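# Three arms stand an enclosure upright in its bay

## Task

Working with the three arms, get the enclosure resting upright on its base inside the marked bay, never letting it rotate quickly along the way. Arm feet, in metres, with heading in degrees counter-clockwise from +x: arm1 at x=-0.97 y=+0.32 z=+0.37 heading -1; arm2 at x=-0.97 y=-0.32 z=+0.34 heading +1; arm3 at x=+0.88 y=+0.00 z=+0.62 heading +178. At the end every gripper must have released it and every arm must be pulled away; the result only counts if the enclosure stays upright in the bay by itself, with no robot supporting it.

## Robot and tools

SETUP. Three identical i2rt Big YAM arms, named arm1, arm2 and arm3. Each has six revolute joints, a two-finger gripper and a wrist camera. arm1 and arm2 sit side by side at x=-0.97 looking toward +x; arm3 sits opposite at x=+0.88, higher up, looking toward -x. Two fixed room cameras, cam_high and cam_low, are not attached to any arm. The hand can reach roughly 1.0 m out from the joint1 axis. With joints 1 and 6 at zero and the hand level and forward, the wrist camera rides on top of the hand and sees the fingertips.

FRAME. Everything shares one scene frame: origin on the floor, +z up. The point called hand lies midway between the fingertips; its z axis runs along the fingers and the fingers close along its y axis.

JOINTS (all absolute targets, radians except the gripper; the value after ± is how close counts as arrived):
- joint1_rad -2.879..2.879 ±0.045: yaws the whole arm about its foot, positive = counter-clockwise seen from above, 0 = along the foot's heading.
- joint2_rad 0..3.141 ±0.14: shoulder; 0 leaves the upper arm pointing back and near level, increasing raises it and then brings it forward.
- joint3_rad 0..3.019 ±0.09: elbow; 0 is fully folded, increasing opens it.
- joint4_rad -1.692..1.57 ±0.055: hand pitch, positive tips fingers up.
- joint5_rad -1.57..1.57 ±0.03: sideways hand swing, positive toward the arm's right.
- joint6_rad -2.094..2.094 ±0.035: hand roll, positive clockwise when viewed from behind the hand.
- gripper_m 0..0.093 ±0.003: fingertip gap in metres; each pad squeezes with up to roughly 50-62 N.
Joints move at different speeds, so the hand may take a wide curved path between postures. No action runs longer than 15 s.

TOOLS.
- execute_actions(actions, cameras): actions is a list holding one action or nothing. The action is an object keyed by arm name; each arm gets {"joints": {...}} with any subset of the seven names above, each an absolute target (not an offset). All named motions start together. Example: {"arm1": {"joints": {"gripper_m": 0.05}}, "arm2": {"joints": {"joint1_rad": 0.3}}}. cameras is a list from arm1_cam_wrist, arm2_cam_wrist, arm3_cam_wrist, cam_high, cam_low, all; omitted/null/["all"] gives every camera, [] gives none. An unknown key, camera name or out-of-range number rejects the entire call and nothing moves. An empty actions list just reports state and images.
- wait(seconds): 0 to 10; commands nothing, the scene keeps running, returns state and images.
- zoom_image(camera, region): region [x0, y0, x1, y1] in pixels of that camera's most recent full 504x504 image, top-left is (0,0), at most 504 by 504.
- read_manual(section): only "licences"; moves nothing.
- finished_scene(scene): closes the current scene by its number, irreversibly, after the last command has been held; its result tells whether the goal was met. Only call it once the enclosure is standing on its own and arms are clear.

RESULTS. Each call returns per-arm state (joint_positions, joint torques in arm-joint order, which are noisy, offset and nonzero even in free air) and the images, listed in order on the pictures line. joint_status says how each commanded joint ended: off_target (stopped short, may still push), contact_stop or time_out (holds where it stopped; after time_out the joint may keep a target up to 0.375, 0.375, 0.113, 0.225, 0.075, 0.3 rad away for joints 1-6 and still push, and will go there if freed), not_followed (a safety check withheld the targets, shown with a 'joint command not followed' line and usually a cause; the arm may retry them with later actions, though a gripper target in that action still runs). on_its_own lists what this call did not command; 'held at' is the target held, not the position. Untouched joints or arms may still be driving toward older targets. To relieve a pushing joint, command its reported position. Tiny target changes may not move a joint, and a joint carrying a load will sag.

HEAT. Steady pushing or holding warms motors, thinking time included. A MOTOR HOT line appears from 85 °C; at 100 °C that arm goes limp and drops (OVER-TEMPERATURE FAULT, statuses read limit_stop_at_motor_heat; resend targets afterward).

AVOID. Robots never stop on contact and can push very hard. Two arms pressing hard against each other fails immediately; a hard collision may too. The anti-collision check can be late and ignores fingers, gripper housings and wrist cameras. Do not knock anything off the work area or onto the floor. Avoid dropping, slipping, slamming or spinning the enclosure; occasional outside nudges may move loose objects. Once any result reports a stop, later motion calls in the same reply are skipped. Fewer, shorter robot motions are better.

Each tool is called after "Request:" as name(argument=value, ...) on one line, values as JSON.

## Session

Request:
execute_actions(actions=[])

Scene clock: 0.00 s.
Joint torques (N m, as the arm reports them, + toward a larger angle): no reading
Motor temperatures (°C, as the motors report them): arm1=[29 29 33 30 30 31] | arm2=[29 27 30 29 31 28] | arm3=[28 28 31 29 28 30]
arm1.joint_positions: joint1_rad=+0.158 joint2_rad=+0.487 joint3_rad=+1.399 joint4_rad=-1.180 joint5_rad=+0.291 joint6_rad=-0.443 gripper_m=+0.094
arm1.joint_status: not commanded
arm1.hand: x=-0.7906 y=+0.2910 z=+0.9814 quat_wxyz=(-0.580, +0.140, -0.777, +0.200) (m; scene frame)
arm2.joint_positions: joint1_rad=+0.350 joint2_rad=+0.629 joint3_rad=+1.398 joint4_rad=-1.432 joint5_rad=-0.079 joint6_rad=+0.333 gripper_m=+0.094
arm2.joint_status: not commanded
arm2.hand: x=-0.7634 y=-0.2217 z=+0.8659 quat_wxyz=(-0.400, +0.036, -0.898, -0.180) (m; scene frame)
arm3.joint_positions: joint1_rad=-0.020 joint2_rad=+0.487 joint3_rad=+1.395 joint4_rad=-1.358 joint5_rad=+0.157 joint6_rad=+0.188 gripper_m=+0.095
arm3.joint_status: not commanded
arm3.hand: x=+0.7068 y=+0.0298 z=+1.1820 quat_wxyz=(-0.035, +0.833, -0.139, -0.534) (m; scene frame)
pictures: arm1_cam_wrist, arm2_cam_wrist, arm3_cam_wrist, cam_high, cam_low
Images, in order (width x height): arm1_cam_wrist 504x504, arm2_cam_wrist 504x504, arm3_cam_wrist 504x504, cam_high 504x504, cam_low 504x504.

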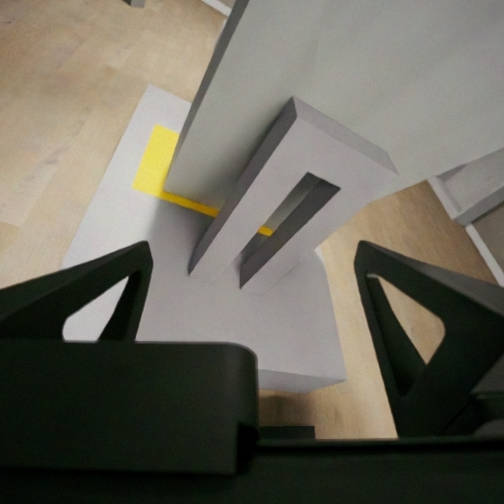

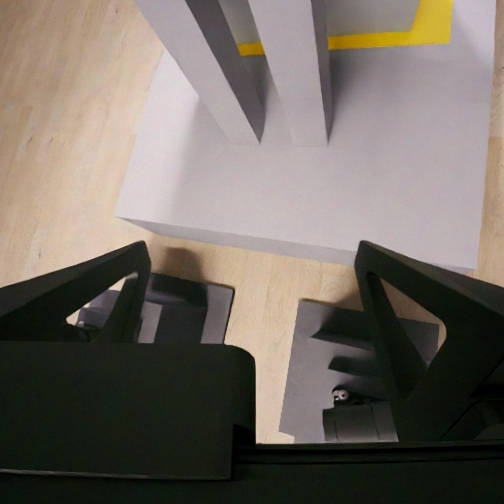

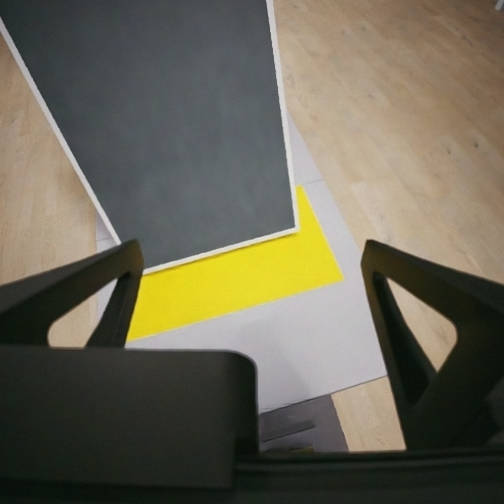

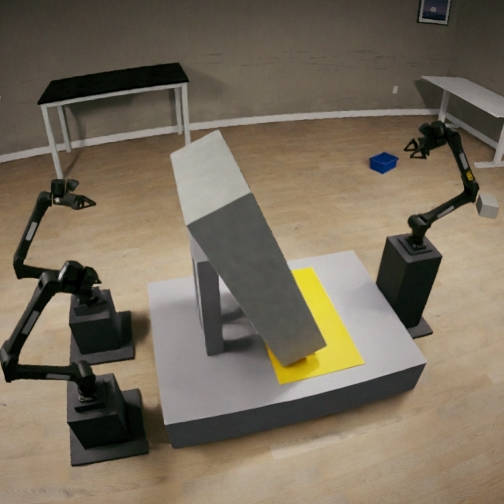

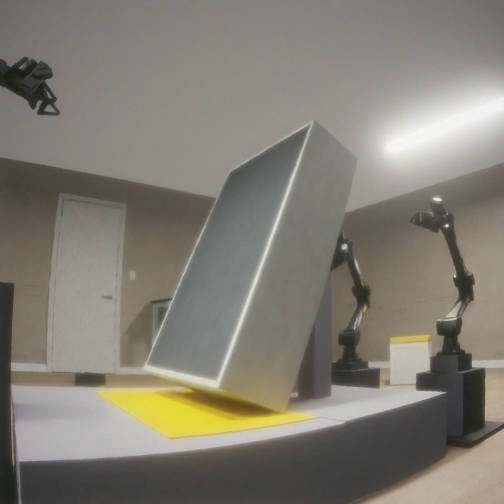

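Request:
zoom_image(camera="cam_high", region=[160, 120, 280, 240])

Request:
zoom_image(camera="cam_high", region=[250, 250, 390, 390])

Request:
zoom_image(camera="cam_high", region=[140, 210, 290, 360])

Request:
zoom_image(camera="cam_high", region=[320, 240, 450, 400])

Request:
zoom_image(camera="cam_high", region=[0, 300, 170, 470])

Region (160, 120, 280, 240) of cam_high's 504x504 image, scaled by 4.200, with more detail than that image has.

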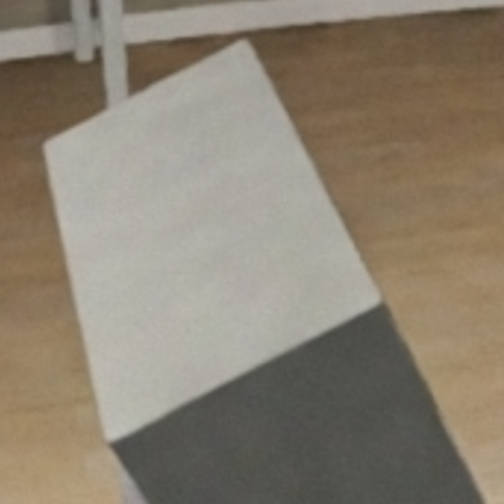

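Region (250, 250, 390, 390) of cam_high's 504x504 image, scaled by 3.600, with more detail than that image has.

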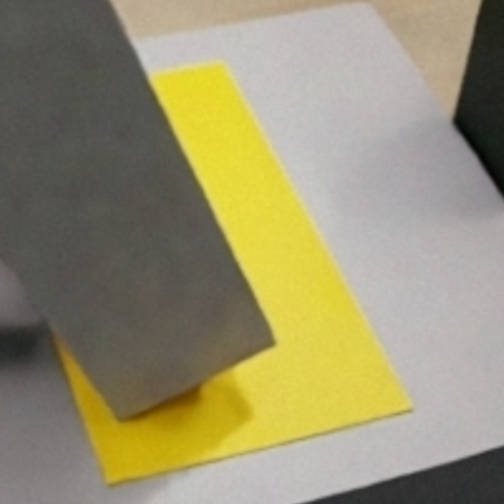

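Region (140, 210, 290, 360) of cam_high's 504x504 image, scaled by 3.360, with more detail than that image has.

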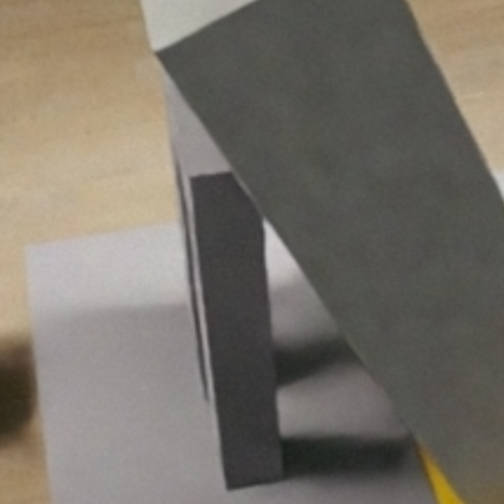

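Region (320, 240, 450, 400) of cam_high's 504x504 image, scaled by 3.150, with more detail than that image has; it fills the left 410 columns of this view, and the rest is white.

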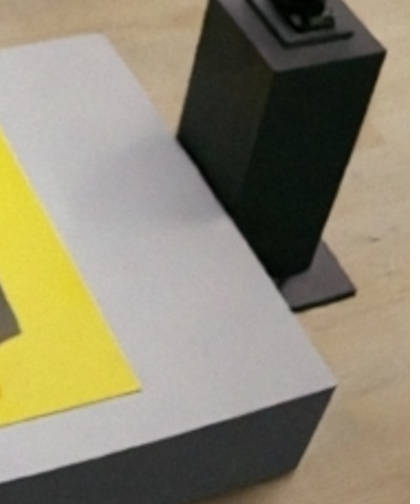

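Region (0, 300, 170, 470) of cam_high's 504x504 image, scaled by 2.965, with more detail than that image has.

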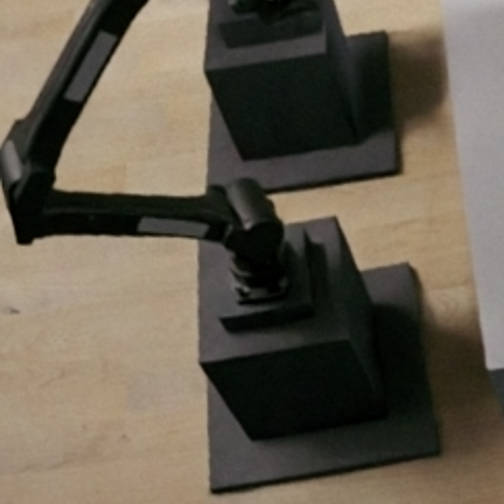

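Request:
execute_actions(actions=[{"arm1": {"joints": {"joint1_rad": -0.127, "joint2_rad": 1.49, "joint3_rad": 1.46, "joint4_rad": 0.474, "joint5_rad": 0.0, "joint6_rad": 0.0, "gripper_m": 0.0}}, "arm2": {"joints": {"joint1_rad": 0.048, "joint2_rad": 1.4, "joint3_rad": 1.445, "joint4_rad": 0.418, "joint5_rad": 0.0, "joint6_rad": 0.0, "gripper_m": 0.0}}, "arm3": {"joints": {"joint1_rad": 0.064, "joint2_rad": 2.012, "joint3_rad": 2.165, "joint4_rad": -0.185, "joint5_rad": 0.0, "joint6_rad": 0.0, "gripper_m": 0.0}}}])

Scene clock: 5.07 s.
Joint torques (N m, as the arm reports them, + toward a larger angle): arm1=[ -0.95 -11.44  10.2    2.56  -0.23   0.06] | arm2=[ -0.5  -13.97  12.03   2.8    0.07  -0.23] | arm3=[ -0.72 -22.23  13.61   2.81  -0.22  -0.22]
Motor temperatures (°C, as the motors report them): arm1=[29 30 35 31 30 31] | arm2=[29 27 32 29 31 28] | arm3=[28 29 33 29 28 30]
arm1.joint_positions: joint1_rad=-0.120 joint2_rad=+1.480 joint3_rad=+1.445 joint4_rad=+0.461 joint5_rad=+0.003 joint6_rad=-0.012 gripper_m=+0.000
arm1.joint_status: all done
arm1.hand: x=-0.3239 y=+0.2257 z=+0.9796 quat_wxyz=(-0.840, -0.038, -0.538, +0.059) (m; scene frame)
arm2.joint_positions: joint1_rad=+0.050 joint2_rad=+1.416 joint3_rad=+1.418 joint4_rad=+0.397 joint5_rad=-0.003 joint6_rad=+0.014 gripper_m=+0.001
arm2.joint_status: all done
arm2.hand: x=-0.3294 y=-0.2691 z=+0.9558 quat_wxyz=(-0.833, +0.021, -0.552, -0.033) (m; scene frame)
arm3.joint_positions: joint1_rad=+0.060 joint2_rad=+2.014 joint3_rad=+2.122 joint4_rad=-0.205 joint5_rad=+0.004 joint6_rad=+0.011 gripper_m=+0.001
arm3.joint_status: all done
arm3.hand: x=+0.0088 y=-0.0286 z=+1.0807 quat_wxyz=(+0.008, +0.740, +0.009, -0.672) (m; scene frame)
pictures: arm1_cam_wrist, arm2_cam_wrist, arm3_cam_wrist, cam_high, cam_low
Images, in order (width x height): arm1_cam_wrist 504x504, arm2_cam_wrist 504x504, arm3_cam_wrist 504x504, cam_high 504x504, cam_low 504x504.

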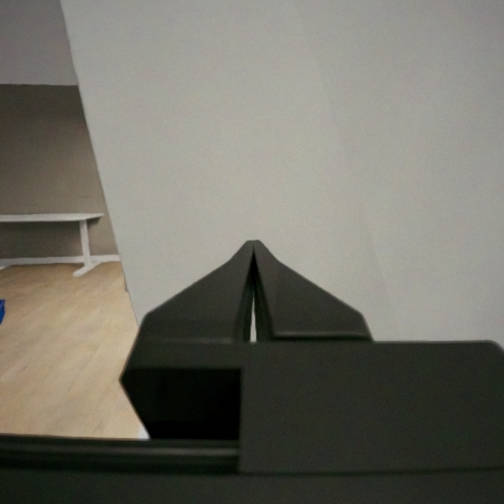

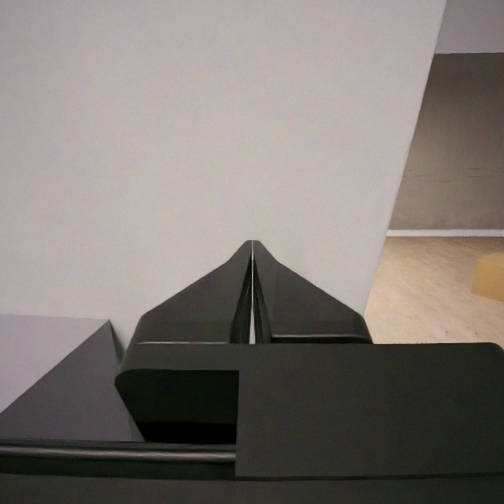

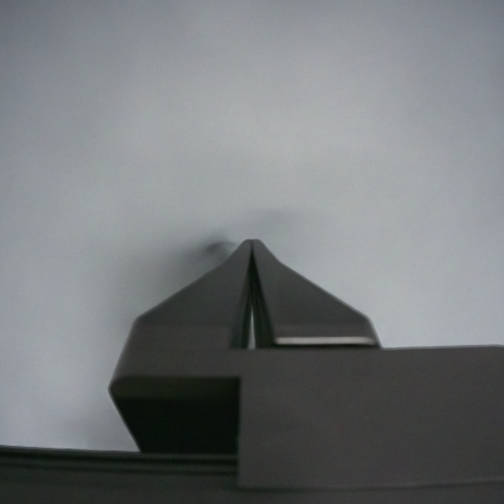

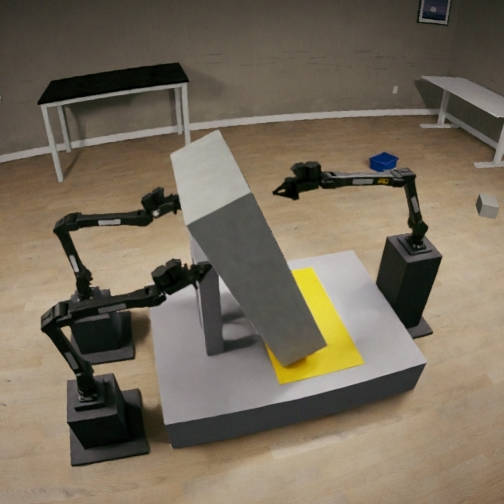

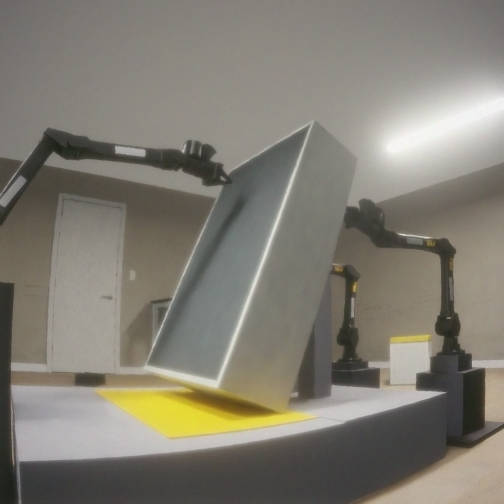

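Request:
execute_actions(actions=[{"arm1": {"joints": {"joint2_rad": 1.576, "joint3_rad": 1.595, "joint4_rad": 0.418}}, "arm2": {"joints": {"joint2_rad": 1.522, "joint3_rad": 1.577, "joint4_rad": 0.35}}}], cameras=["cam_high"])

Scene clock: 6.17 s.
Joint torques (N m, as the arm reports them, + toward a larger angle): arm1=[ -0.47 -11.64  14.34   1.46  -0.11   0.05] | arm2=[-1.05 -9.97 15.75  1.12 -0.05 -0.24] | arm3=[ -0.5  -22.59  13.48   2.87  -0.21  -0.26]
Motor temperatures (°C, as the motors report them): arm1=[29 30 36 31 30 31] | arm2=[29 28 32 29 31 28] | arm3=[28 29 34 29 28 30]
arm1.joint_positions: joint1_rad=-0.120 joint2_rad=+1.547 joint3_rad=+1.526 joint4_rad=+0.428 joint5_rad=+0.000 joint6_rad=-0.012 gripper_m=+0.000
arm1.joint_status: all done
arm1.hand: x=-0.2964 y=+0.2227 z=+0.9775 quat_wxyz=(-0.835, -0.037, -0.546, +0.057) (m; scene frame)
arm2.joint_positions: joint1_rad=+0.050 joint2_rad=+1.477 joint3_rad=+1.508 joint4_rad=+0.365 joint5_rad=+0.000 joint6_rad=+0.014 gripper_m=+0.001
arm2.joint_status: all done
arm2.hand: x=-0.3057 y=-0.2679 z=+0.9646 quat_wxyz=(-0.832, +0.020, -0.553, -0.032) (m; scene frame)
arm3.joint_positions: joint1_rad=+0.060 joint2_rad=+2.014 joint3_rad=+2.122 joint4_rad=-0.205 joint5_rad=+0.004 joint6_rad=+0.011 gripper_m=+0.001
arm3.joint_status: not commanded
arm3.hand: x=+0.0088 y=-0.0286 z=+1.0807 quat_wxyz=(+0.008, +0.740, +0.009, -0.672) (m; scene frame)
pictures: cam_high
Images, in order (width x height): cam_high 504x504.

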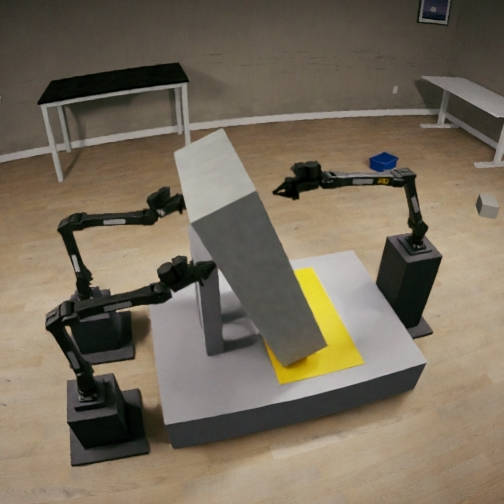

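Request:
execute_actions(actions=[{"arm1": {"joints": {"joint2_rad": 1.628, "joint3_rad": 1.681, "joint4_rad": 0.384}}, "arm2": {"joints": {"joint2_rad": 1.572, "joint3_rad": 1.663, "joint4_rad": 0.318}}}], cameras=["cam_high"])

Scene clock: 7.27 s.
Joint torques (N m, as the arm reports them, + toward a larger angle): arm1=[ -0.81 -13.88  13.67   1.63  -0.01   0.06] | arm2=[ -0.72 -12.97  14.66   1.43  -0.12  -0.27] | arm3=[ -0.53 -22.19  13.68   2.75  -0.18  -0.28]
Motor temperatures (°C, as the motors report them): arm1=[29 30 37 31 30 31] | arm2=[29 28 33 29 31 28] | arm3=[28 30 35 29 28 30]
arm1.joint_positions: joint1_rad=-0.120 joint2_rad=+1.613 joint3_rad=+1.620 joint4_rad=+0.392 joint5_rad=-0.003 joint6_rad=-0.012 gripper_m=+0.000
arm1.joint_status: all done
arm1.hand: x=-0.2709 y=+0.2197 z=+0.9822 quat_wxyz=(-0.833, -0.037, -0.549, +0.056) (m; scene frame)
arm2.joint_positions: joint1_rad=+0.047 joint2_rad=+1.546 joint3_rad=+1.603 joint4_rad=+0.329 joint5_rad=+0.002 joint6_rad=+0.014 gripper_m=+0.001
arm2.joint_status: all done
arm2.hand: x=-0.2787 y=-0.2679 z=+0.9690 quat_wxyz=(-0.829, +0.018, -0.558, -0.030) (m; scene frame)
arm3.joint_positions: joint1_rad=+0.060 joint2_rad=+2.014 joint3_rad=+2.122 joint4_rad=-0.205 joint5_rad=+0.004 joint6_rad=+0.011 gripper_m=+0.001
arm3.joint_status: not commanded
arm3.hand: x=+0.0088 y=-0.0286 z=+1.0807 quat_wxyz=(+0.008, +0.740, +0.009, -0.672) (m; scene frame)
pictures: cam_high
Images, in order (width x height): cam_high 504x504.

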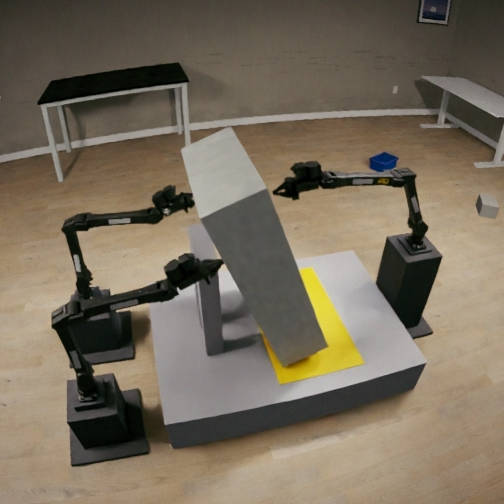

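Request:
execute_actions(actions=[{"arm1": {"joints": {"joint2_rad": 1.68, "joint3_rad": 1.768, "joint4_rad": 0.351}}, "arm2": {"joints": {"joint2_rad": 1.62, "joint3_rad": 1.751, "joint4_rad": 0.286}}}], cameras=["cam_high"])

Scene clock: 9.17 s.
Joint torques (N m, as the arm reports them, + toward a larger angle): arm1=[ -0.91 -14.05  13.85   1.61  -0.02   0.05] | arm2=[ -0.61 -14.31  15.09   1.83  -0.17  -0.24] | arm3=[ -0.65 -22.16  13.68   2.83  -0.2   -0.26]
Motor temperatures (°C, as the motors report them): arm1=[29 30 38 31 30 31] | arm2=[29 28 34 29 31 28] | arm3=[28 30 36 29 28 30]
arm1.joint_positions: joint1_rad=-0.120 joint2_rad=+1.663 joint3_rad=+1.705 joint4_rad=+0.358 joint5_rad=-0.003 joint6_rad=-0.012 gripper_m=+0.000
arm1.joint_status: all done
arm1.hand: x=-0.2527 y=+0.2171 z=+0.9909 quat_wxyz=(-0.833, -0.037, -0.549, +0.056) (m; scene frame)
arm2.joint_positions: joint1_rad=+0.046 joint2_rad=+1.603 joint3_rad=+1.687 joint4_rad=+0.288 joint5_rad=+0.002 joint6_rad=+0.014 gripper_m=+0.001
arm2.joint_status: all done
arm2.hand: x=-0.2569 y=-0.2672 z=+0.9729 quat_wxyz=(-0.826, +0.018, -0.563, -0.030) (m; scene frame)
arm3.joint_positions: joint1_rad=+0.060 joint2_rad=+2.014 joint3_rad=+2.122 joint4_rad=-0.205 joint5_rad=+0.004 joint6_rad=+0.011 gripper_m=+0.001
arm3.joint_status: not commanded
arm3.hand: x=+0.0088 y=-0.0286 z=+1.0807 quat_wxyz=(+0.008, +0.740, +0.009, -0.672) (m; scene frame)
pictures: cam_high
Images, in order (width x height): cam_high 504x504.

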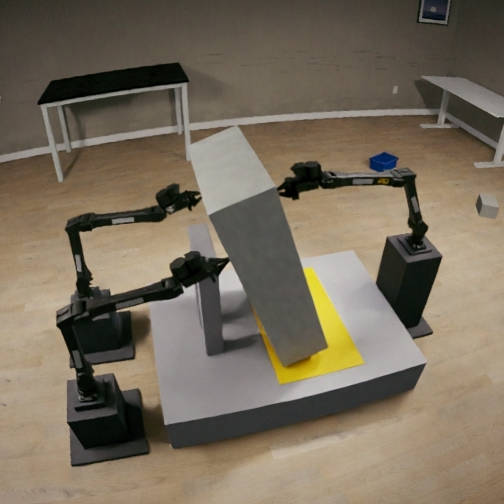

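Request:
zoom_image(camera="cam_high", region=[170, 120, 330, 290])

Region (170, 120, 330, 290) of cam_high's 504x504 image, scaled by 2.965, with more detail than that image has; it fills the left 474 columns of this view, and the rest is white.

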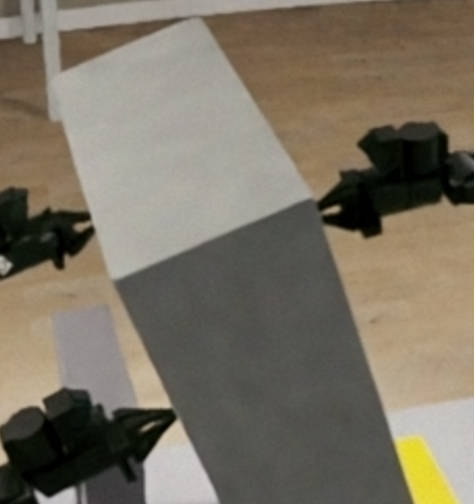

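Request:
execute_actions(actions=[])

Scene clock: 9.73 s.
Joint torques (N m, as the arm reports them, + toward a larger angle): arm1=[ -0.91 -14.24  13.72   1.6   -0.02   0.05] | arm2=[ -0.29 -14.21  14.99   1.79  -0.14  -0.25] | arm3=[ -1.48 -21.42  13.6    2.99  -0.21  -0.23]
Motor temperatures (°C, as the motors report them): arm1=[29 30 39 31 30 31] | arm2=[29 28 34 29 31 28] | arm3=[28 30 36 29 28 30]
arm1.joint_positions: joint1_rad=-0.120 joint2_rad=+1.663 joint3_rad=+1.705 joint4_rad=+0.358 joint5_rad=-0.003 joint6_rad=-0.012 gripper_m=+0.000
arm1.joint_status: all done
arm1.hand: x=-0.2527 y=+0.2171 z=+0.9909 quat_wxyz=(-0.833, -0.037, -0.549, +0.056) (m; scene frame)
arm2.joint_positions: joint1_rad=+0.046 joint2_rad=+1.603 joint3_rad=+1.687 joint4_rad=+0.288 joint5_rad=+0.002 joint6_rad=+0.014 gripper_m=+0.001
arm2.joint_status: all done
arm2.hand: x=-0.2569 y=-0.2672 z=+0.9729 quat_wxyz=(-0.826, +0.018, -0.563, -0.030) (m; scene frame)
arm3.joint_positions: joint1_rad=+0.060 joint2_rad=+2.014 joint3_rad=+2.122 joint4_rad=-0.205 joint5_rad=+0.004 joint6_rad=+0.011 gripper_m=+0.001
arm3.joint_status: not commanded
arm3.hand: x=+0.0088 y=-0.0286 z=+1.0807 quat_wxyz=(+0.008, +0.740, +0.009, -0.672) (m; scene frame)
pictures: arm1_cam_wrist, arm2_cam_wrist, arm3_cam_wrist, cam_high, cam_low
Images, in order (width x height): arm1_cam_wrist 504x504, arm2_cam_wrist 504x504, arm3_cam_wrist 504x504, cam_high 504x504, cam_low 504x504.

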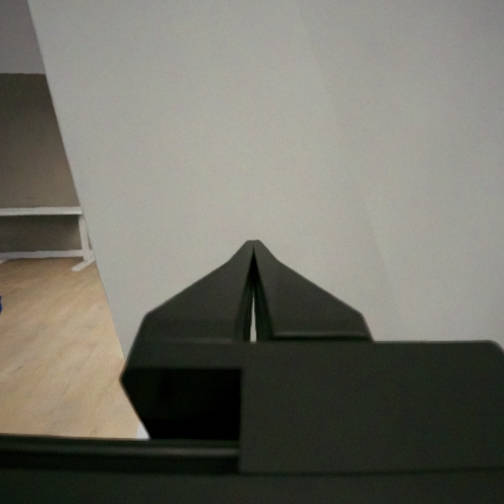

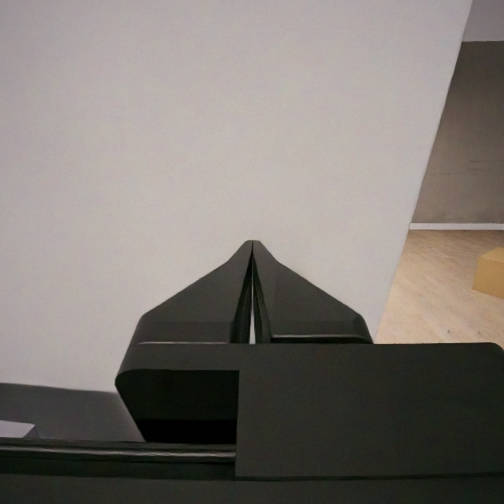

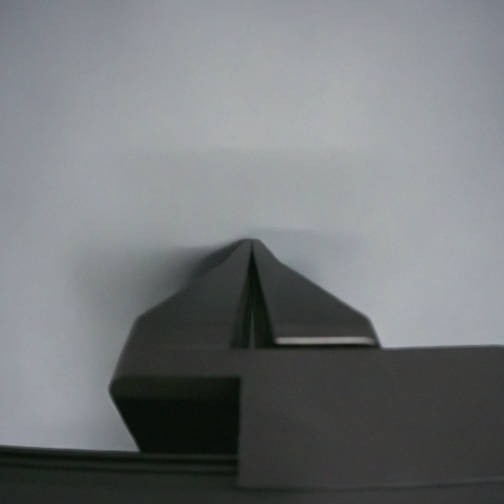

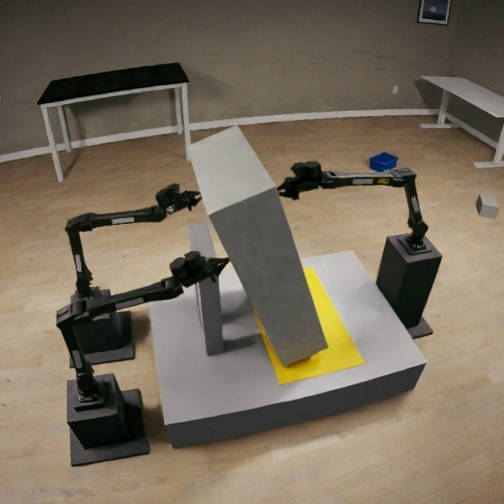

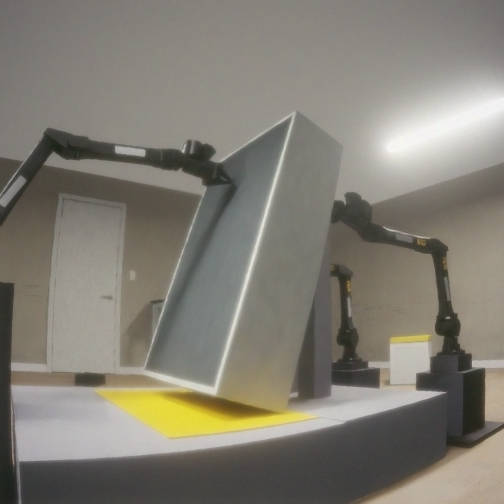

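Request:
execute_actions(actions=[{"arm1":{"joints":{"joint2_rad":1.754,"joint3_rad":1.886,"joint4_rad":0.307}},"arm2":{"joints":{"joint2_rad":1.692,"joint3_rad":1.867,"joint4_rad":0.242}},"arm3":{"joints":{"joint2_rad":1.976,"joint3_rad":2.068,"joint4_rad":-0.161}}}], cameras=["cam_high"])

Scene clock: 11.70 s.
Joint torques (N m, as the arm reports them, + toward a larger angle): arm1=[ -0.9  -15.37  13.67   1.54  -0.02   0.05] | arm2=[ -0.23 -15.89  15.21   1.46  -0.21  -0.27] | arm3=[ -0.46 -19.81  10.65   2.75  -0.14  -0.28]
Motor temperatures (°C, as the motors report them): arm1=[29 31 40 31 30 31] | arm2=[29 28 35 29 31 28] | arm3=[28 31 37 29 28 30]
arm1.joint_positions: joint1_rad=-0.120 joint2_rad=+1.737 joint3_rad=+1.824 joint4_rad=+0.315 joint5_rad=-0.003 joint6_rad=-0.012 gripper_m=+0.000
arm1.joint_status: all done
arm1.hand: x=-0.2270 y=+0.2136 z=+0.9998 quat_wxyz=(-0.834, -0.037, -0.548, +0.056) (m; scene frame)
arm2.joint_positions: joint1_rad=+0.046 joint2_rad=+1.677 joint3_rad=+1.801 joint4_rad=+0.247 joint5_rad=+0.004 joint6_rad=+0.014 gripper_m=+0.001
arm2.joint_status: all done
arm2.hand: x=-0.2307 y=-0.2662 z=+0.9810 quat_wxyz=(-0.826, +0.017, -0.563, -0.029) (m; scene frame)
arm3.joint_positions: joint1_rad=+0.060 joint2_rad=+1.955 joint3_rad=+2.066 joint4_rad=-0.181 joint5_rad=+0.002 joint6_rad=+0.011 gripper_m=+0.001
arm3.joint_status: all done
arm3.hand: x=+0.0273 y=-0.0287 z=+1.1015 quat_wxyz=(+0.009, +0.731, +0.009, -0.683) (m; scene frame)
pictures: cam_high
Images, in order (width x height): cam_high 504x504.

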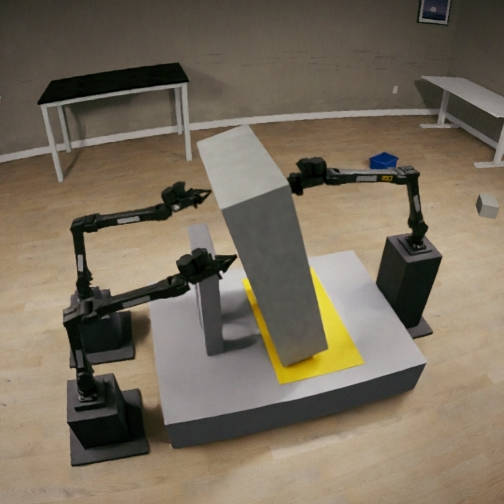

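Request:
execute_actions(actions=[{"arm1":{"joints":{"joint2_rad":1.82,"joint3_rad":1.995,"joint4_rad":0.265}},"arm2":{"joints":{"joint2_rad":1.758,"joint3_rad":1.975,"joint4_rad":0.2}},"arm3":{"joints":{"joint2_rad":1.92,"joint3_rad":1.904,"joint4_rad":-0.116}}}], cameras=["cam_high"])

Scene clock: 13.43 s.
Joint torques (N m, as the arm reports them, + toward a larger angle): arm1=[ -0.92 -15.73  13.74   1.53  -0.02   0.05] | arm2=[  0.08 -16.38  15.31   1.52  -0.2   -0.26] | arm3=[ -0.81 -15.49  10.45   2.32  -0.07  -0.3 ]
Motor temperatures (°C, as the motors report them): arm1=[29 31 41 31 30 31] | arm2=[29 28 36 29 31 28] | arm3=[28 31 37 29 28 30]
arm1.joint_positions: joint1_rad=-0.120 joint2_rad=+1.800 joint3_rad=+1.932 joint4_rad=+0.274 joint5_rad=-0.003 joint6_rad=-0.012 gripper_m=+0.000
arm1.joint_status: all done
arm1.hand: x=-0.2069 y=+0.2108 z=+1.0087 quat_wxyz=(-0.835, -0.037, -0.547, +0.056) (m; scene frame)
arm2.joint_positions: joint1_rad=+0.046 joint2_rad=+1.742 joint3_rad=+1.910 joint4_rad=+0.206 joint5_rad=+0.004 joint6_rad=+0.013 gripper_m=+0.001
arm2.joint_status: all done
arm2.hand: x=-0.2095 y=-0.2647 z=+0.9898 quat_wxyz=(-0.826, +0.017, -0.563, -0.029) (m; scene frame)
arm3.joint_positions: joint1_rad=+0.060 joint2_rad=+1.866 joint3_rad=+1.906 joint4_rad=-0.127 joint5_rad=+0.001 joint6_rad=+0.011 gripper_m=+0.001
arm3.joint_status: all done
arm3.hand: x=+0.0553 y=-0.0282 z=+1.0870 quat_wxyz=(+0.009, +0.736, +0.010, -0.676) (m; scene frame)
pictures: cam_high
Images, in order (width x height): cam_high 504x504.

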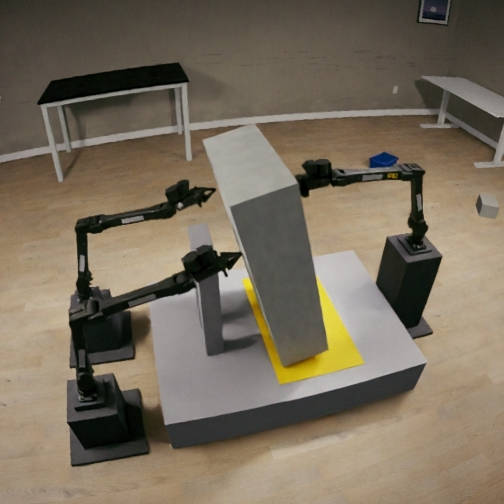

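Request:
execute_actions(actions=[{"arm3":{"joints":{"joint2_rad":1.856,"joint3_rad":1.78,"joint4_rad":-0.073}}}], cameras=[])

Scene clock: 14.77 s.
Joint torques (N m, as the arm reports them, + toward a larger angle): arm1=[ -0.89 -15.73  13.78   1.52  -0.02   0.05] | arm2=[ -0.31 -16.64  15.13   1.49  -0.2   -0.27] | arm3=[ -0.88 -14.89  10.65   2.45  -0.11  -0.27]
Motor temperatures (°C, as the motors report them): arm1=[29 31 42 31 30 31] | arm2=[29 28 36 29 31 28] | arm3=[28 31 37 29 28 30]
arm1.joint_positions: joint1_rad=-0.120 joint2_rad=+1.800 joint3_rad=+1.932 joint4_rad=+0.274 joint5_rad=-0.003 joint6_rad=-0.012 gripper_m=+0.000
arm1.joint_status: not commanded
arm1.hand: x=-0.2069 y=+0.2108 z=+1.0087 quat_wxyz=(-0.835, -0.037, -0.547, +0.056) (m; scene frame)
arm2.joint_positions: joint1_rad=+0.046 joint2_rad=+1.742 joint3_rad=+1.910 joint4_rad=+0.206 joint5_rad=+0.004 joint6_rad=+0.013 gripper_m=+0.001
arm2.joint_status: not commanded
arm2.hand: x=-0.2095 y=-0.2647 z=+0.9898 quat_wxyz=(-0.826, +0.017, -0.563, -0.029) (m; scene frame)
arm3.joint_positions: joint1_rad=+0.061 joint2_rad=+1.806 joint3_rad=+1.776 joint4_rad=-0.083 joint5_rad=+0.001 joint6_rad=+0.011 gripper_m=+0.001
arm3.joint_status: all done
arm3.hand: x=+0.0767 y=-0.0276 z=+1.0643 quat_wxyz=(+0.009, +0.745, +0.010, -0.667) (m; scene frame)
pictures: none
No camera images: the call's "cameras" was empty. Leave "cameras" out to get every camera's image.

Request:
execute_actions(actions=[{"arm3":{"joints":{"joint2_rad":1.775,"joint3_rad":1.658,"joint4_rad":-0.026}}}], cameras=[])

Scene clock: 16.37 s.
Joint torques (N m, as the arm reports them, + toward a larger angle): arm1=[ -0.9  -15.78  13.78   1.52  -0.02   0.05] | arm2=[ -0.22 -17.14  15.11   1.57  -0.16  -0.26] | arm3=[ -0.87 -12.55  13.25   2.68  -0.14  -0.25]
Motor temperatures (°C, as the motors report them): arm1=[29 31 43 31 30 31] | arm2=[29 29 36 29 31 28] | arm3=[28 31 38 29 28 30]
arm1.joint_positions: joint1_rad=-0.120 joint2_rad=+1.800 joint3_rad=+1.932 joint4_rad=+0.274 joint5_rad=-0.003 joint6_rad=-0.012 gripper_m=+0.000
arm1.joint_status: not commanded
arm1.hand: x=-0.2069 y=+0.2108 z=+1.0087 quat_wxyz=(-0.835, -0.037, -0.547, +0.056) (m; scene frame)
arm2.joint_positions: joint1_rad=+0.046 joint2_rad=+1.742 joint3_rad=+1.910 joint4_rad=+0.206 joint5_rad=+0.004 joint6_rad=+0.013 gripper_m=+0.001
arm2.joint_status: not commanded
arm2.hand: x=-0.2095 y=-0.2647 z=+0.9898 quat_wxyz=(-0.826, +0.017, -0.563, -0.029) (m; scene frame)
arm3.joint_positions: joint1_rad=+0.062 joint2_rad=+1.710 joint3_rad=+1.621 joint4_rad=-0.043 joint5_rad=+0.001 joint6_rad=+0.011 gripper_m=+0.001
arm3.joint_status: all done
arm3.hand: x=+0.1129 y=-0.0276 z=+1.0492 quat_wxyz=(+0.009, +0.752, +0.011, -0.659) (m; scene frame)
pictures: none
No camera images: the call's "cameras" was empty. Leave "cameras" out to get every camera's image.

Request:
execute_actions(actions=[{"arm3":{"joints":{"joint2_rad":1.711,"joint3_rad":1.527,"joint4_rad":0.047}},"arm1":{"joints":{"joint2_rad":1.72,"joint3_rad":1.9}},"arm2":{"joints":{"joint2_rad":1.66,"joint3_rad":1.88}}}], cameras=[])

Scene clock: 23.40 s.
Joint torques (N m, as the arm reports them, + toward a larger angle): arm1=[ -0.93 -14.39   8.09   1.52  -0.02   0.06] | arm2=[ -0.02 -18.16   9.39   1.52  -0.2   -0.25] | arm3=[-1.06 -9.08 14.09  3.11 -0.08 -0.28]
Motor temperatures (°C, as the motors report them): arm1=[29 32 45 31 30 31] | arm2=[29 29 38 29 31 28] | arm3=[28 31 40 29 28 30]
arm1.joint_positions: joint1_rad=-0.120 joint2_rad=+1.701 joint3_rad=+1.912 joint4_rad=+0.271 joint5_rad=-0.003 joint6_rad=-0.012 gripper_m=+0.000
arm1.joint_status: all done
arm1.hand: x=-0.2559 y=+0.2166 z=+1.0689 quat_wxyz=(-0.855, -0.035, -0.514, +0.058) (m; scene frame)
arm2.joint_positions: joint1_rad=+0.046 joint2_rad=+1.674 joint3_rad=+1.883 joint4_rad=+0.206 joint5_rad=+0.004 joint6_rad=+0.013 gripper_m=+0.001
arm2.joint_status: all done
arm2.hand: x=-0.2414 y=-0.2665 z=+1.0229 quat_wxyz=(-0.837, +0.017, -0.545, -0.030) (m; scene frame)
arm3.joint_positions: joint1_rad=+0.064 joint2_rad=+1.618 joint3_rad=+1.476 joint4_rad=+0.021 joint5_rad=+0.000 joint6_rad=+0.011 gripper_m=+0.001
arm3.joint_status: all done
arm3.hand: x=+0.1492 y=-0.0282 z=+1.0421 quat_wxyz=(+0.010, +0.748, +0.012, -0.664) (m; scene frame)
pictures: none
No camera images: the call's "cameras" was empty. Leave "cameras" out to get every camera's image.

Request:
execute_actions(actions=[{"arm3":{"joints":{"joint2_rad":1.657,"joint3_rad":1.419,"joint4_rad":0.117}},"arm1":{"joints":{"joint2_rad":1.6,"joint3_rad":1.8}},"arm2":{"joints":{"joint2_rad":1.56,"joint3_rad":1.78}}}], cameras=["cam_low"])

Scene clock: 25.17 s.
Joint torques (N m, as the arm reports them, + toward a larger angle): arm1=[ -0.94 -12.99   8.24   1.56  -0.02   0.05] | arm2=[  0.09 -16.11   9.31   1.46  -0.21  -0.28] | arm3=[-1.04 -6.37 14.64  3.42 -0.08 -0.22]
Motor temperatures (°C, as the motors report them): arm1=[29 33 45 31 30 31] | arm2=[29 29 37 29 31 28] | arm3=[28 31 41 29 28 30]
arm1.joint_positions: joint1_rad=-0.120 joint2_rad=+1.587 joint3_rad=+1.810 joint4_rad=+0.269 joint5_rad=-0.003 joint6_rad=-0.012 gripper_m=+0.000
arm1.joint_status: all done
arm1.hand: x=-0.3003 y=+0.2223 z=+1.0861 quat_wxyz=(-0.858, -0.034, -0.510, +0.058) (m; scene frame)
arm2.joint_positions: joint1_rad=+0.046 joint2_rad=+1.572 joint3_rad=+1.782 joint4_rad=+0.206 joint5_rad=+0.004 joint6_rad=+0.013 gripper_m=+0.001
arm2.joint_status: all done
arm2.hand: x=-0.2796 y=-0.2689 z=+1.0325 quat_wxyz=(-0.838, +0.017, -0.545, -0.030) (m; scene frame)
arm3.joint_positions: joint1_rad=+0.066 joint2_rad=+1.546 joint3_rad=+1.363 joint4_rad=+0.082 joint5_rad=+0.000 joint6_rad=+0.010 gripper_m=+0.001
arm3.joint_status: all done
arm3.hand: x=+0.1783 y=-0.0286 z=+1.0357 quat_wxyz=(+0.011, +0.742, +0.013, -0.671) (m; scene frame)
pictures: cam_low
Images, in order (width x height): cam_low 504x504.

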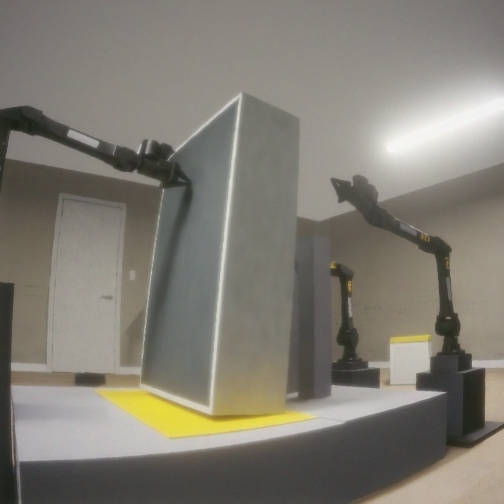

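Request:
execute_actions(actions=[{"arm3":{"joints":{"joint2_rad":1.597,"joint3_rad":1.319,"joint4_rad":0.186}},"arm1":{"joints":{"joint2_rad":1.49,"joint3_rad":1.69}},"arm2":{"joints":{"joint2_rad":1.46,"joint3_rad":1.67}}}], cameras=["cam_low"])

Scene clock: 26.63 s.
Joint torques (N m, as the arm reports them, + toward a larger angle): arm1=[ -0.96 -12.22   8.04   1.66  -0.02   0.06] | arm2=[ -0.26 -15.05   9.33   1.5   -0.21  -0.24] | arm3=[-0.94 -4.4  15.94  3.32 -0.02 -0.21]
Motor temperatures (°C, as the motors report them): arm1=[29 33 44 31 30 31] | arm2=[29 29 37 29 31 28] | arm3=[28 31 42 29 28 30]
arm1.joint_positions: joint1_rad=-0.120 joint2_rad=+1.481 joint3_rad=+1.702 joint4_rad=+0.269 joint5_rad=-0.003 joint6_rad=-0.012 gripper_m=+0.000
arm1.joint_status: all done
arm1.hand: x=-0.3401 y=+0.2276 z=+1.0907 quat_wxyz=(-0.857, -0.034, -0.510, +0.058) (m; scene frame)
arm2.joint_positions: joint1_rad=+0.046 joint2_rad=+1.473 joint3_rad=+1.674 joint4_rad=+0.206 joint5_rad=+0.004 joint6_rad=+0.013 gripper_m=+0.001
arm2.joint_status: all done
arm2.hand: x=-0.3159 y=-0.2713 z=+1.0319 quat_wxyz=(-0.835, +0.017, -0.549, -0.029) (m; scene frame)
arm3.joint_positions: joint1_rad=+0.069 joint2_rad=+1.472 joint3_rad=+1.244 joint4_rad=+0.147 joint5_rad=-0.002 joint6_rad=+0.010 gripper_m=+0.001
arm3.joint_status: all done
arm3.hand: x=+0.2098 y=-0.0292 z=+1.0275 quat_wxyz=(+0.012, +0.734, +0.015, -0.678) (m; scene frame)
pictures: cam_low
Images, in order (width x height): cam_low 504x504.

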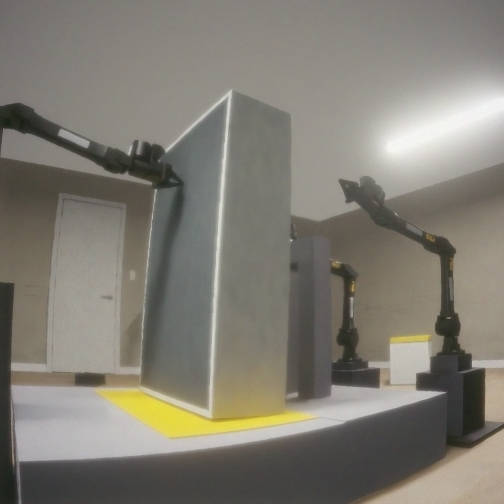

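Request:
execute_actions(actions=[{"arm3":{"joints":{"joint2_rad":1.514,"joint3_rad":1.198,"joint4_rad":0.256}},"arm1":{"joints":{"joint2_rad":1.38,"joint3_rad":1.58}},"arm2":{"joints":{"joint2_rad":1.36,"joint3_rad":1.56}}}], cameras=["cam_low","cam_high"])

Scene clock: 28.53 s.
Joint torques (N m, as the arm reports them, + toward a larger angle): arm1=[ -0.97 -10.11   8.     1.67  -0.02   0.05] | arm2=[ -0.2  -12.74   9.38   1.45  -0.19  -0.23] | arm3=[-1.54 -2.69 16.81  3.13  0.09 -0.22]
Motor temperatures (°C, as the motors report them): arm1=[29 33 44 31 30 31] | arm2=[29 29 37 29 31 28] | arm3=[28 30 43 29 28 30]
arm1.joint_positions: joint1_rad=-0.120 joint2_rad=+1.370 joint3_rad=+1.592 joint4_rad=+0.269 joint5_rad=-0.003 joint6_rad=-0.012 gripper_m=+0.000
arm1.joint_status: all done
arm1.hand: x=-0.3824 y=+0.2332 z=+1.0923 quat_wxyz=(-0.857, -0.034, -0.510, +0.058) (m; scene frame)
arm2.joint_positions: joint1_rad=+0.046 joint2_rad=+1.371 joint3_rad=+1.563 joint4_rad=+0.206 joint5_rad=+0.004 joint6_rad=+0.013 gripper_m=+0.001
arm2.joint_status: all done
arm2.hand: x=-0.3535 y=-0.2738 z=+1.0279 quat_wxyz=(-0.833, +0.017, -0.552, -0.029) (m; scene frame)
arm3.joint_positions: joint1_rad=+0.071 joint2_rad=+1.389 joint3_rad=+1.110 joint4_rad=+0.229 joint5_rad=-0.004 joint6_rad=+0.010 gripper_m=+0.001
arm3.joint_status: all done
arm3.hand: x=+0.2460 y=-0.0299 z=+1.0176 quat_wxyz=(+0.014, +0.724, +0.016, -0.690) (m; scene frame)
pictures: cam_high, cam_low
Images, in order (width x height): cam_high 504x504, cam_low 504x504.

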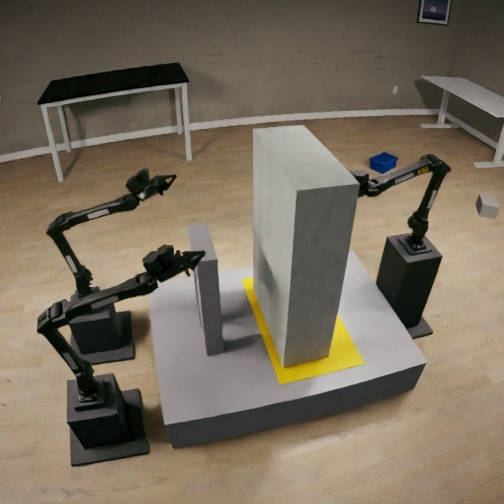

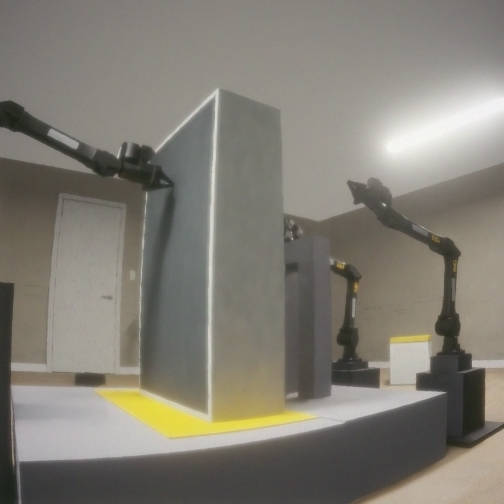

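Request:
zoom_image(camera="cam_low", region=[130, 370, 310, 440])

Request:
execute_actions(actions=[], cameras=["cam_low"])

Region (130, 370, 310, 440) of cam_low's 504x504 image, scaled by 2.800, with more detail than that image has.

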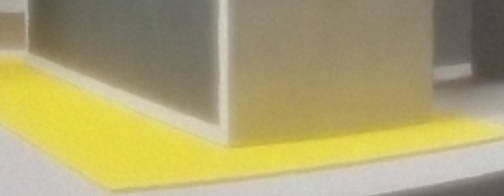

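Scene clock: 28.70 s.
Joint torques (N m, as the arm reports them, + toward a larger angle): arm1=[ -1.03 -10.49   8.04   1.63  -0.02   0.05] | arm2=[ -0.33 -12.52   9.44   1.66  -0.21  -0.21] | arm3=[-1.43 -2.37 16.66  3.11  0.1  -0.25]
Motor temperatures (°C, as the motors report them): arm1=[29 33 44 31 30 31] | arm2=[29 29 37 29 31 28] | arm3=[28 30 43 29 28 30]
arm1.joint_positions: joint1_rad=-0.120 joint2_rad=+1.370 joint3_rad=+1.592 joint4_rad=+0.269 joint5_rad=-0.003 joint6_rad=-0.012 gripper_m=+0.000
arm1.joint_status: all done
arm1.hand: x=-0.3824 y=+0.2332 z=+1.0923 quat_wxyz=(-0.857, -0.034, -0.510, +0.058) (m; scene frame)
arm2.joint_positions: joint1_rad=+0.046 joint2_rad=+1.371 joint3_rad=+1.563 joint4_rad=+0.206 joint5_rad=+0.004 joint6_rad=+0.013 gripper_m=+0.001
arm2.joint_status: all done
arm2.hand: x=-0.3535 y=-0.2738 z=+1.0279 quat_wxyz=(-0.833, +0.017, -0.552, -0.029) (m; scene frame)
arm3.joint_positions: joint1_rad=+0.071 joint2_rad=+1.389 joint3_rad=+1.110 joint4_rad=+0.229 joint5_rad=-0.004 joint6_rad=+0.010 gripper_m=+0.001
arm3.joint_status: all done
arm3.hand: x=+0.2460 y=-0.0299 z=+1.0176 quat_wxyz=(+0.014, +0.724, +0.016, -0.690) (m; scene frame)
pictures: cam_low
Images, in order (width x height): cam_low 504x504.

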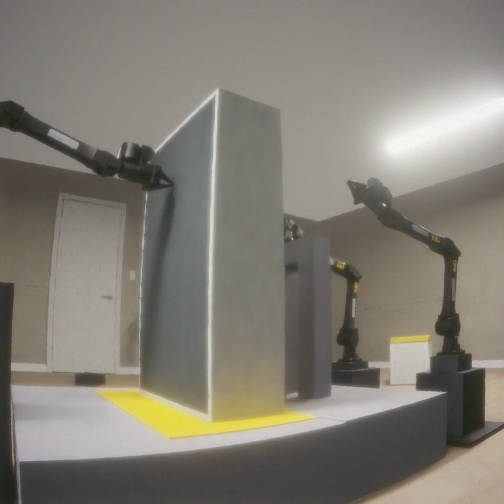

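Request:
zoom_image(camera="cam_low", region=[180, 400, 240, 430])

Region (180, 400, 240, 430) of cam_low's 504x504 image, scaled by 8.400, with more detail than that image has.

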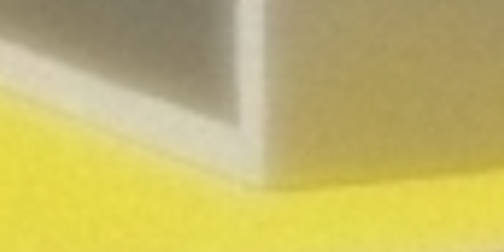

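Request:
execute_actions(actions=[{"arm3":{"joints":{"joint2_rad":0.85,"joint3_rad":0.78,"joint4_rad":0.6}},"arm1":{"joints":{"joint2_rad":1.1,"joint3_rad":1.4}},"arm2":{"joints":{"joint2_rad":1.1,"joint3_rad":1.4}}}], cameras=["cam_low","cam_high"])

Scene clock: 30.97 s.
Joint torques (N m, as the arm reports them, + toward a larger angle): arm1=[-1.05 -6.87  8.17  1.65 -0.02  0.05] | arm2=[-0.49 -6.97  9.71  1.7  -0.18 -0.25] | arm3=[-1.32 -2.64 10.35  1.97  0.1  -0.26]
Motor temperatures (°C, as the motors report them): arm1=[29 32 44 31 30 31] | arm2=[29 29 37 29 31 28] | arm3=[28 30 43 29 28 30]
arm1.joint_positions: joint1_rad=-0.120 joint2_rad=+1.102 joint3_rad=+1.407 joint4_rad=+0.266 joint5_rad=-0.003 joint6_rad=-0.012 gripper_m=+0.000
arm1.joint_status: all done
arm1.hand: x=-0.5015 y=+0.2486 z=+1.1230 quat_wxyz=(-0.877, -0.032, -0.475, +0.060) (m; scene frame)
arm2.joint_positions: joint1_rad=+0.046 joint2_rad=+1.093 joint3_rad=+1.395 joint4_rad=+0.203 joint5_rad=+0.004 joint6_rad=+0.013 gripper_m=+0.001
arm2.joint_status: all done
arm2.hand: x=-0.4801 y=-0.2817 z=+1.0747 quat_wxyz=(-0.861, +0.016, -0.507, -0.031) (m; scene frame)
arm3.joint_positions: joint1_rad=+0.071 joint2_rad=+0.840 joint3_rad=+0.778 joint4_rad=+0.592 joint5_rad=-0.004 joint6_rad=+0.010 gripper_m=+0.001
arm3.joint_status: all done
arm3.hand: x=+0.4659 y=-0.0230 z=+1.1778 quat_wxyz=(+0.019, +0.497, +0.014, -0.868) (m; scene frame)
pictures: cam_high, cam_low
Images, in order (width x height): cam_high 504x504, cam_low 504x504.

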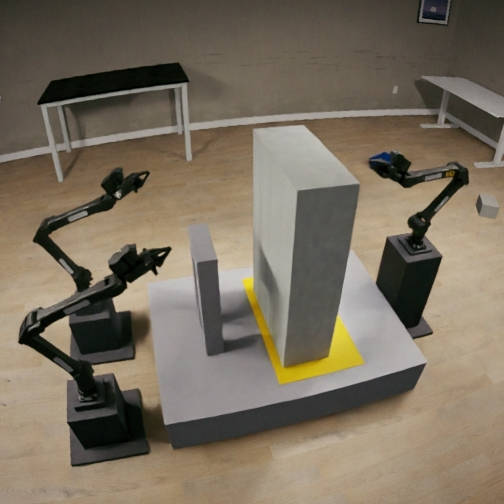

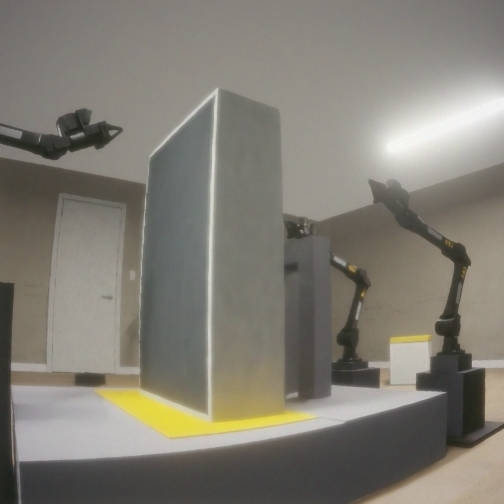

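The enclosure is upright inside the yellow bay and all three arms are clear of it.

Request:
finished_scene(scene=2)

The scene is finished: the task was done.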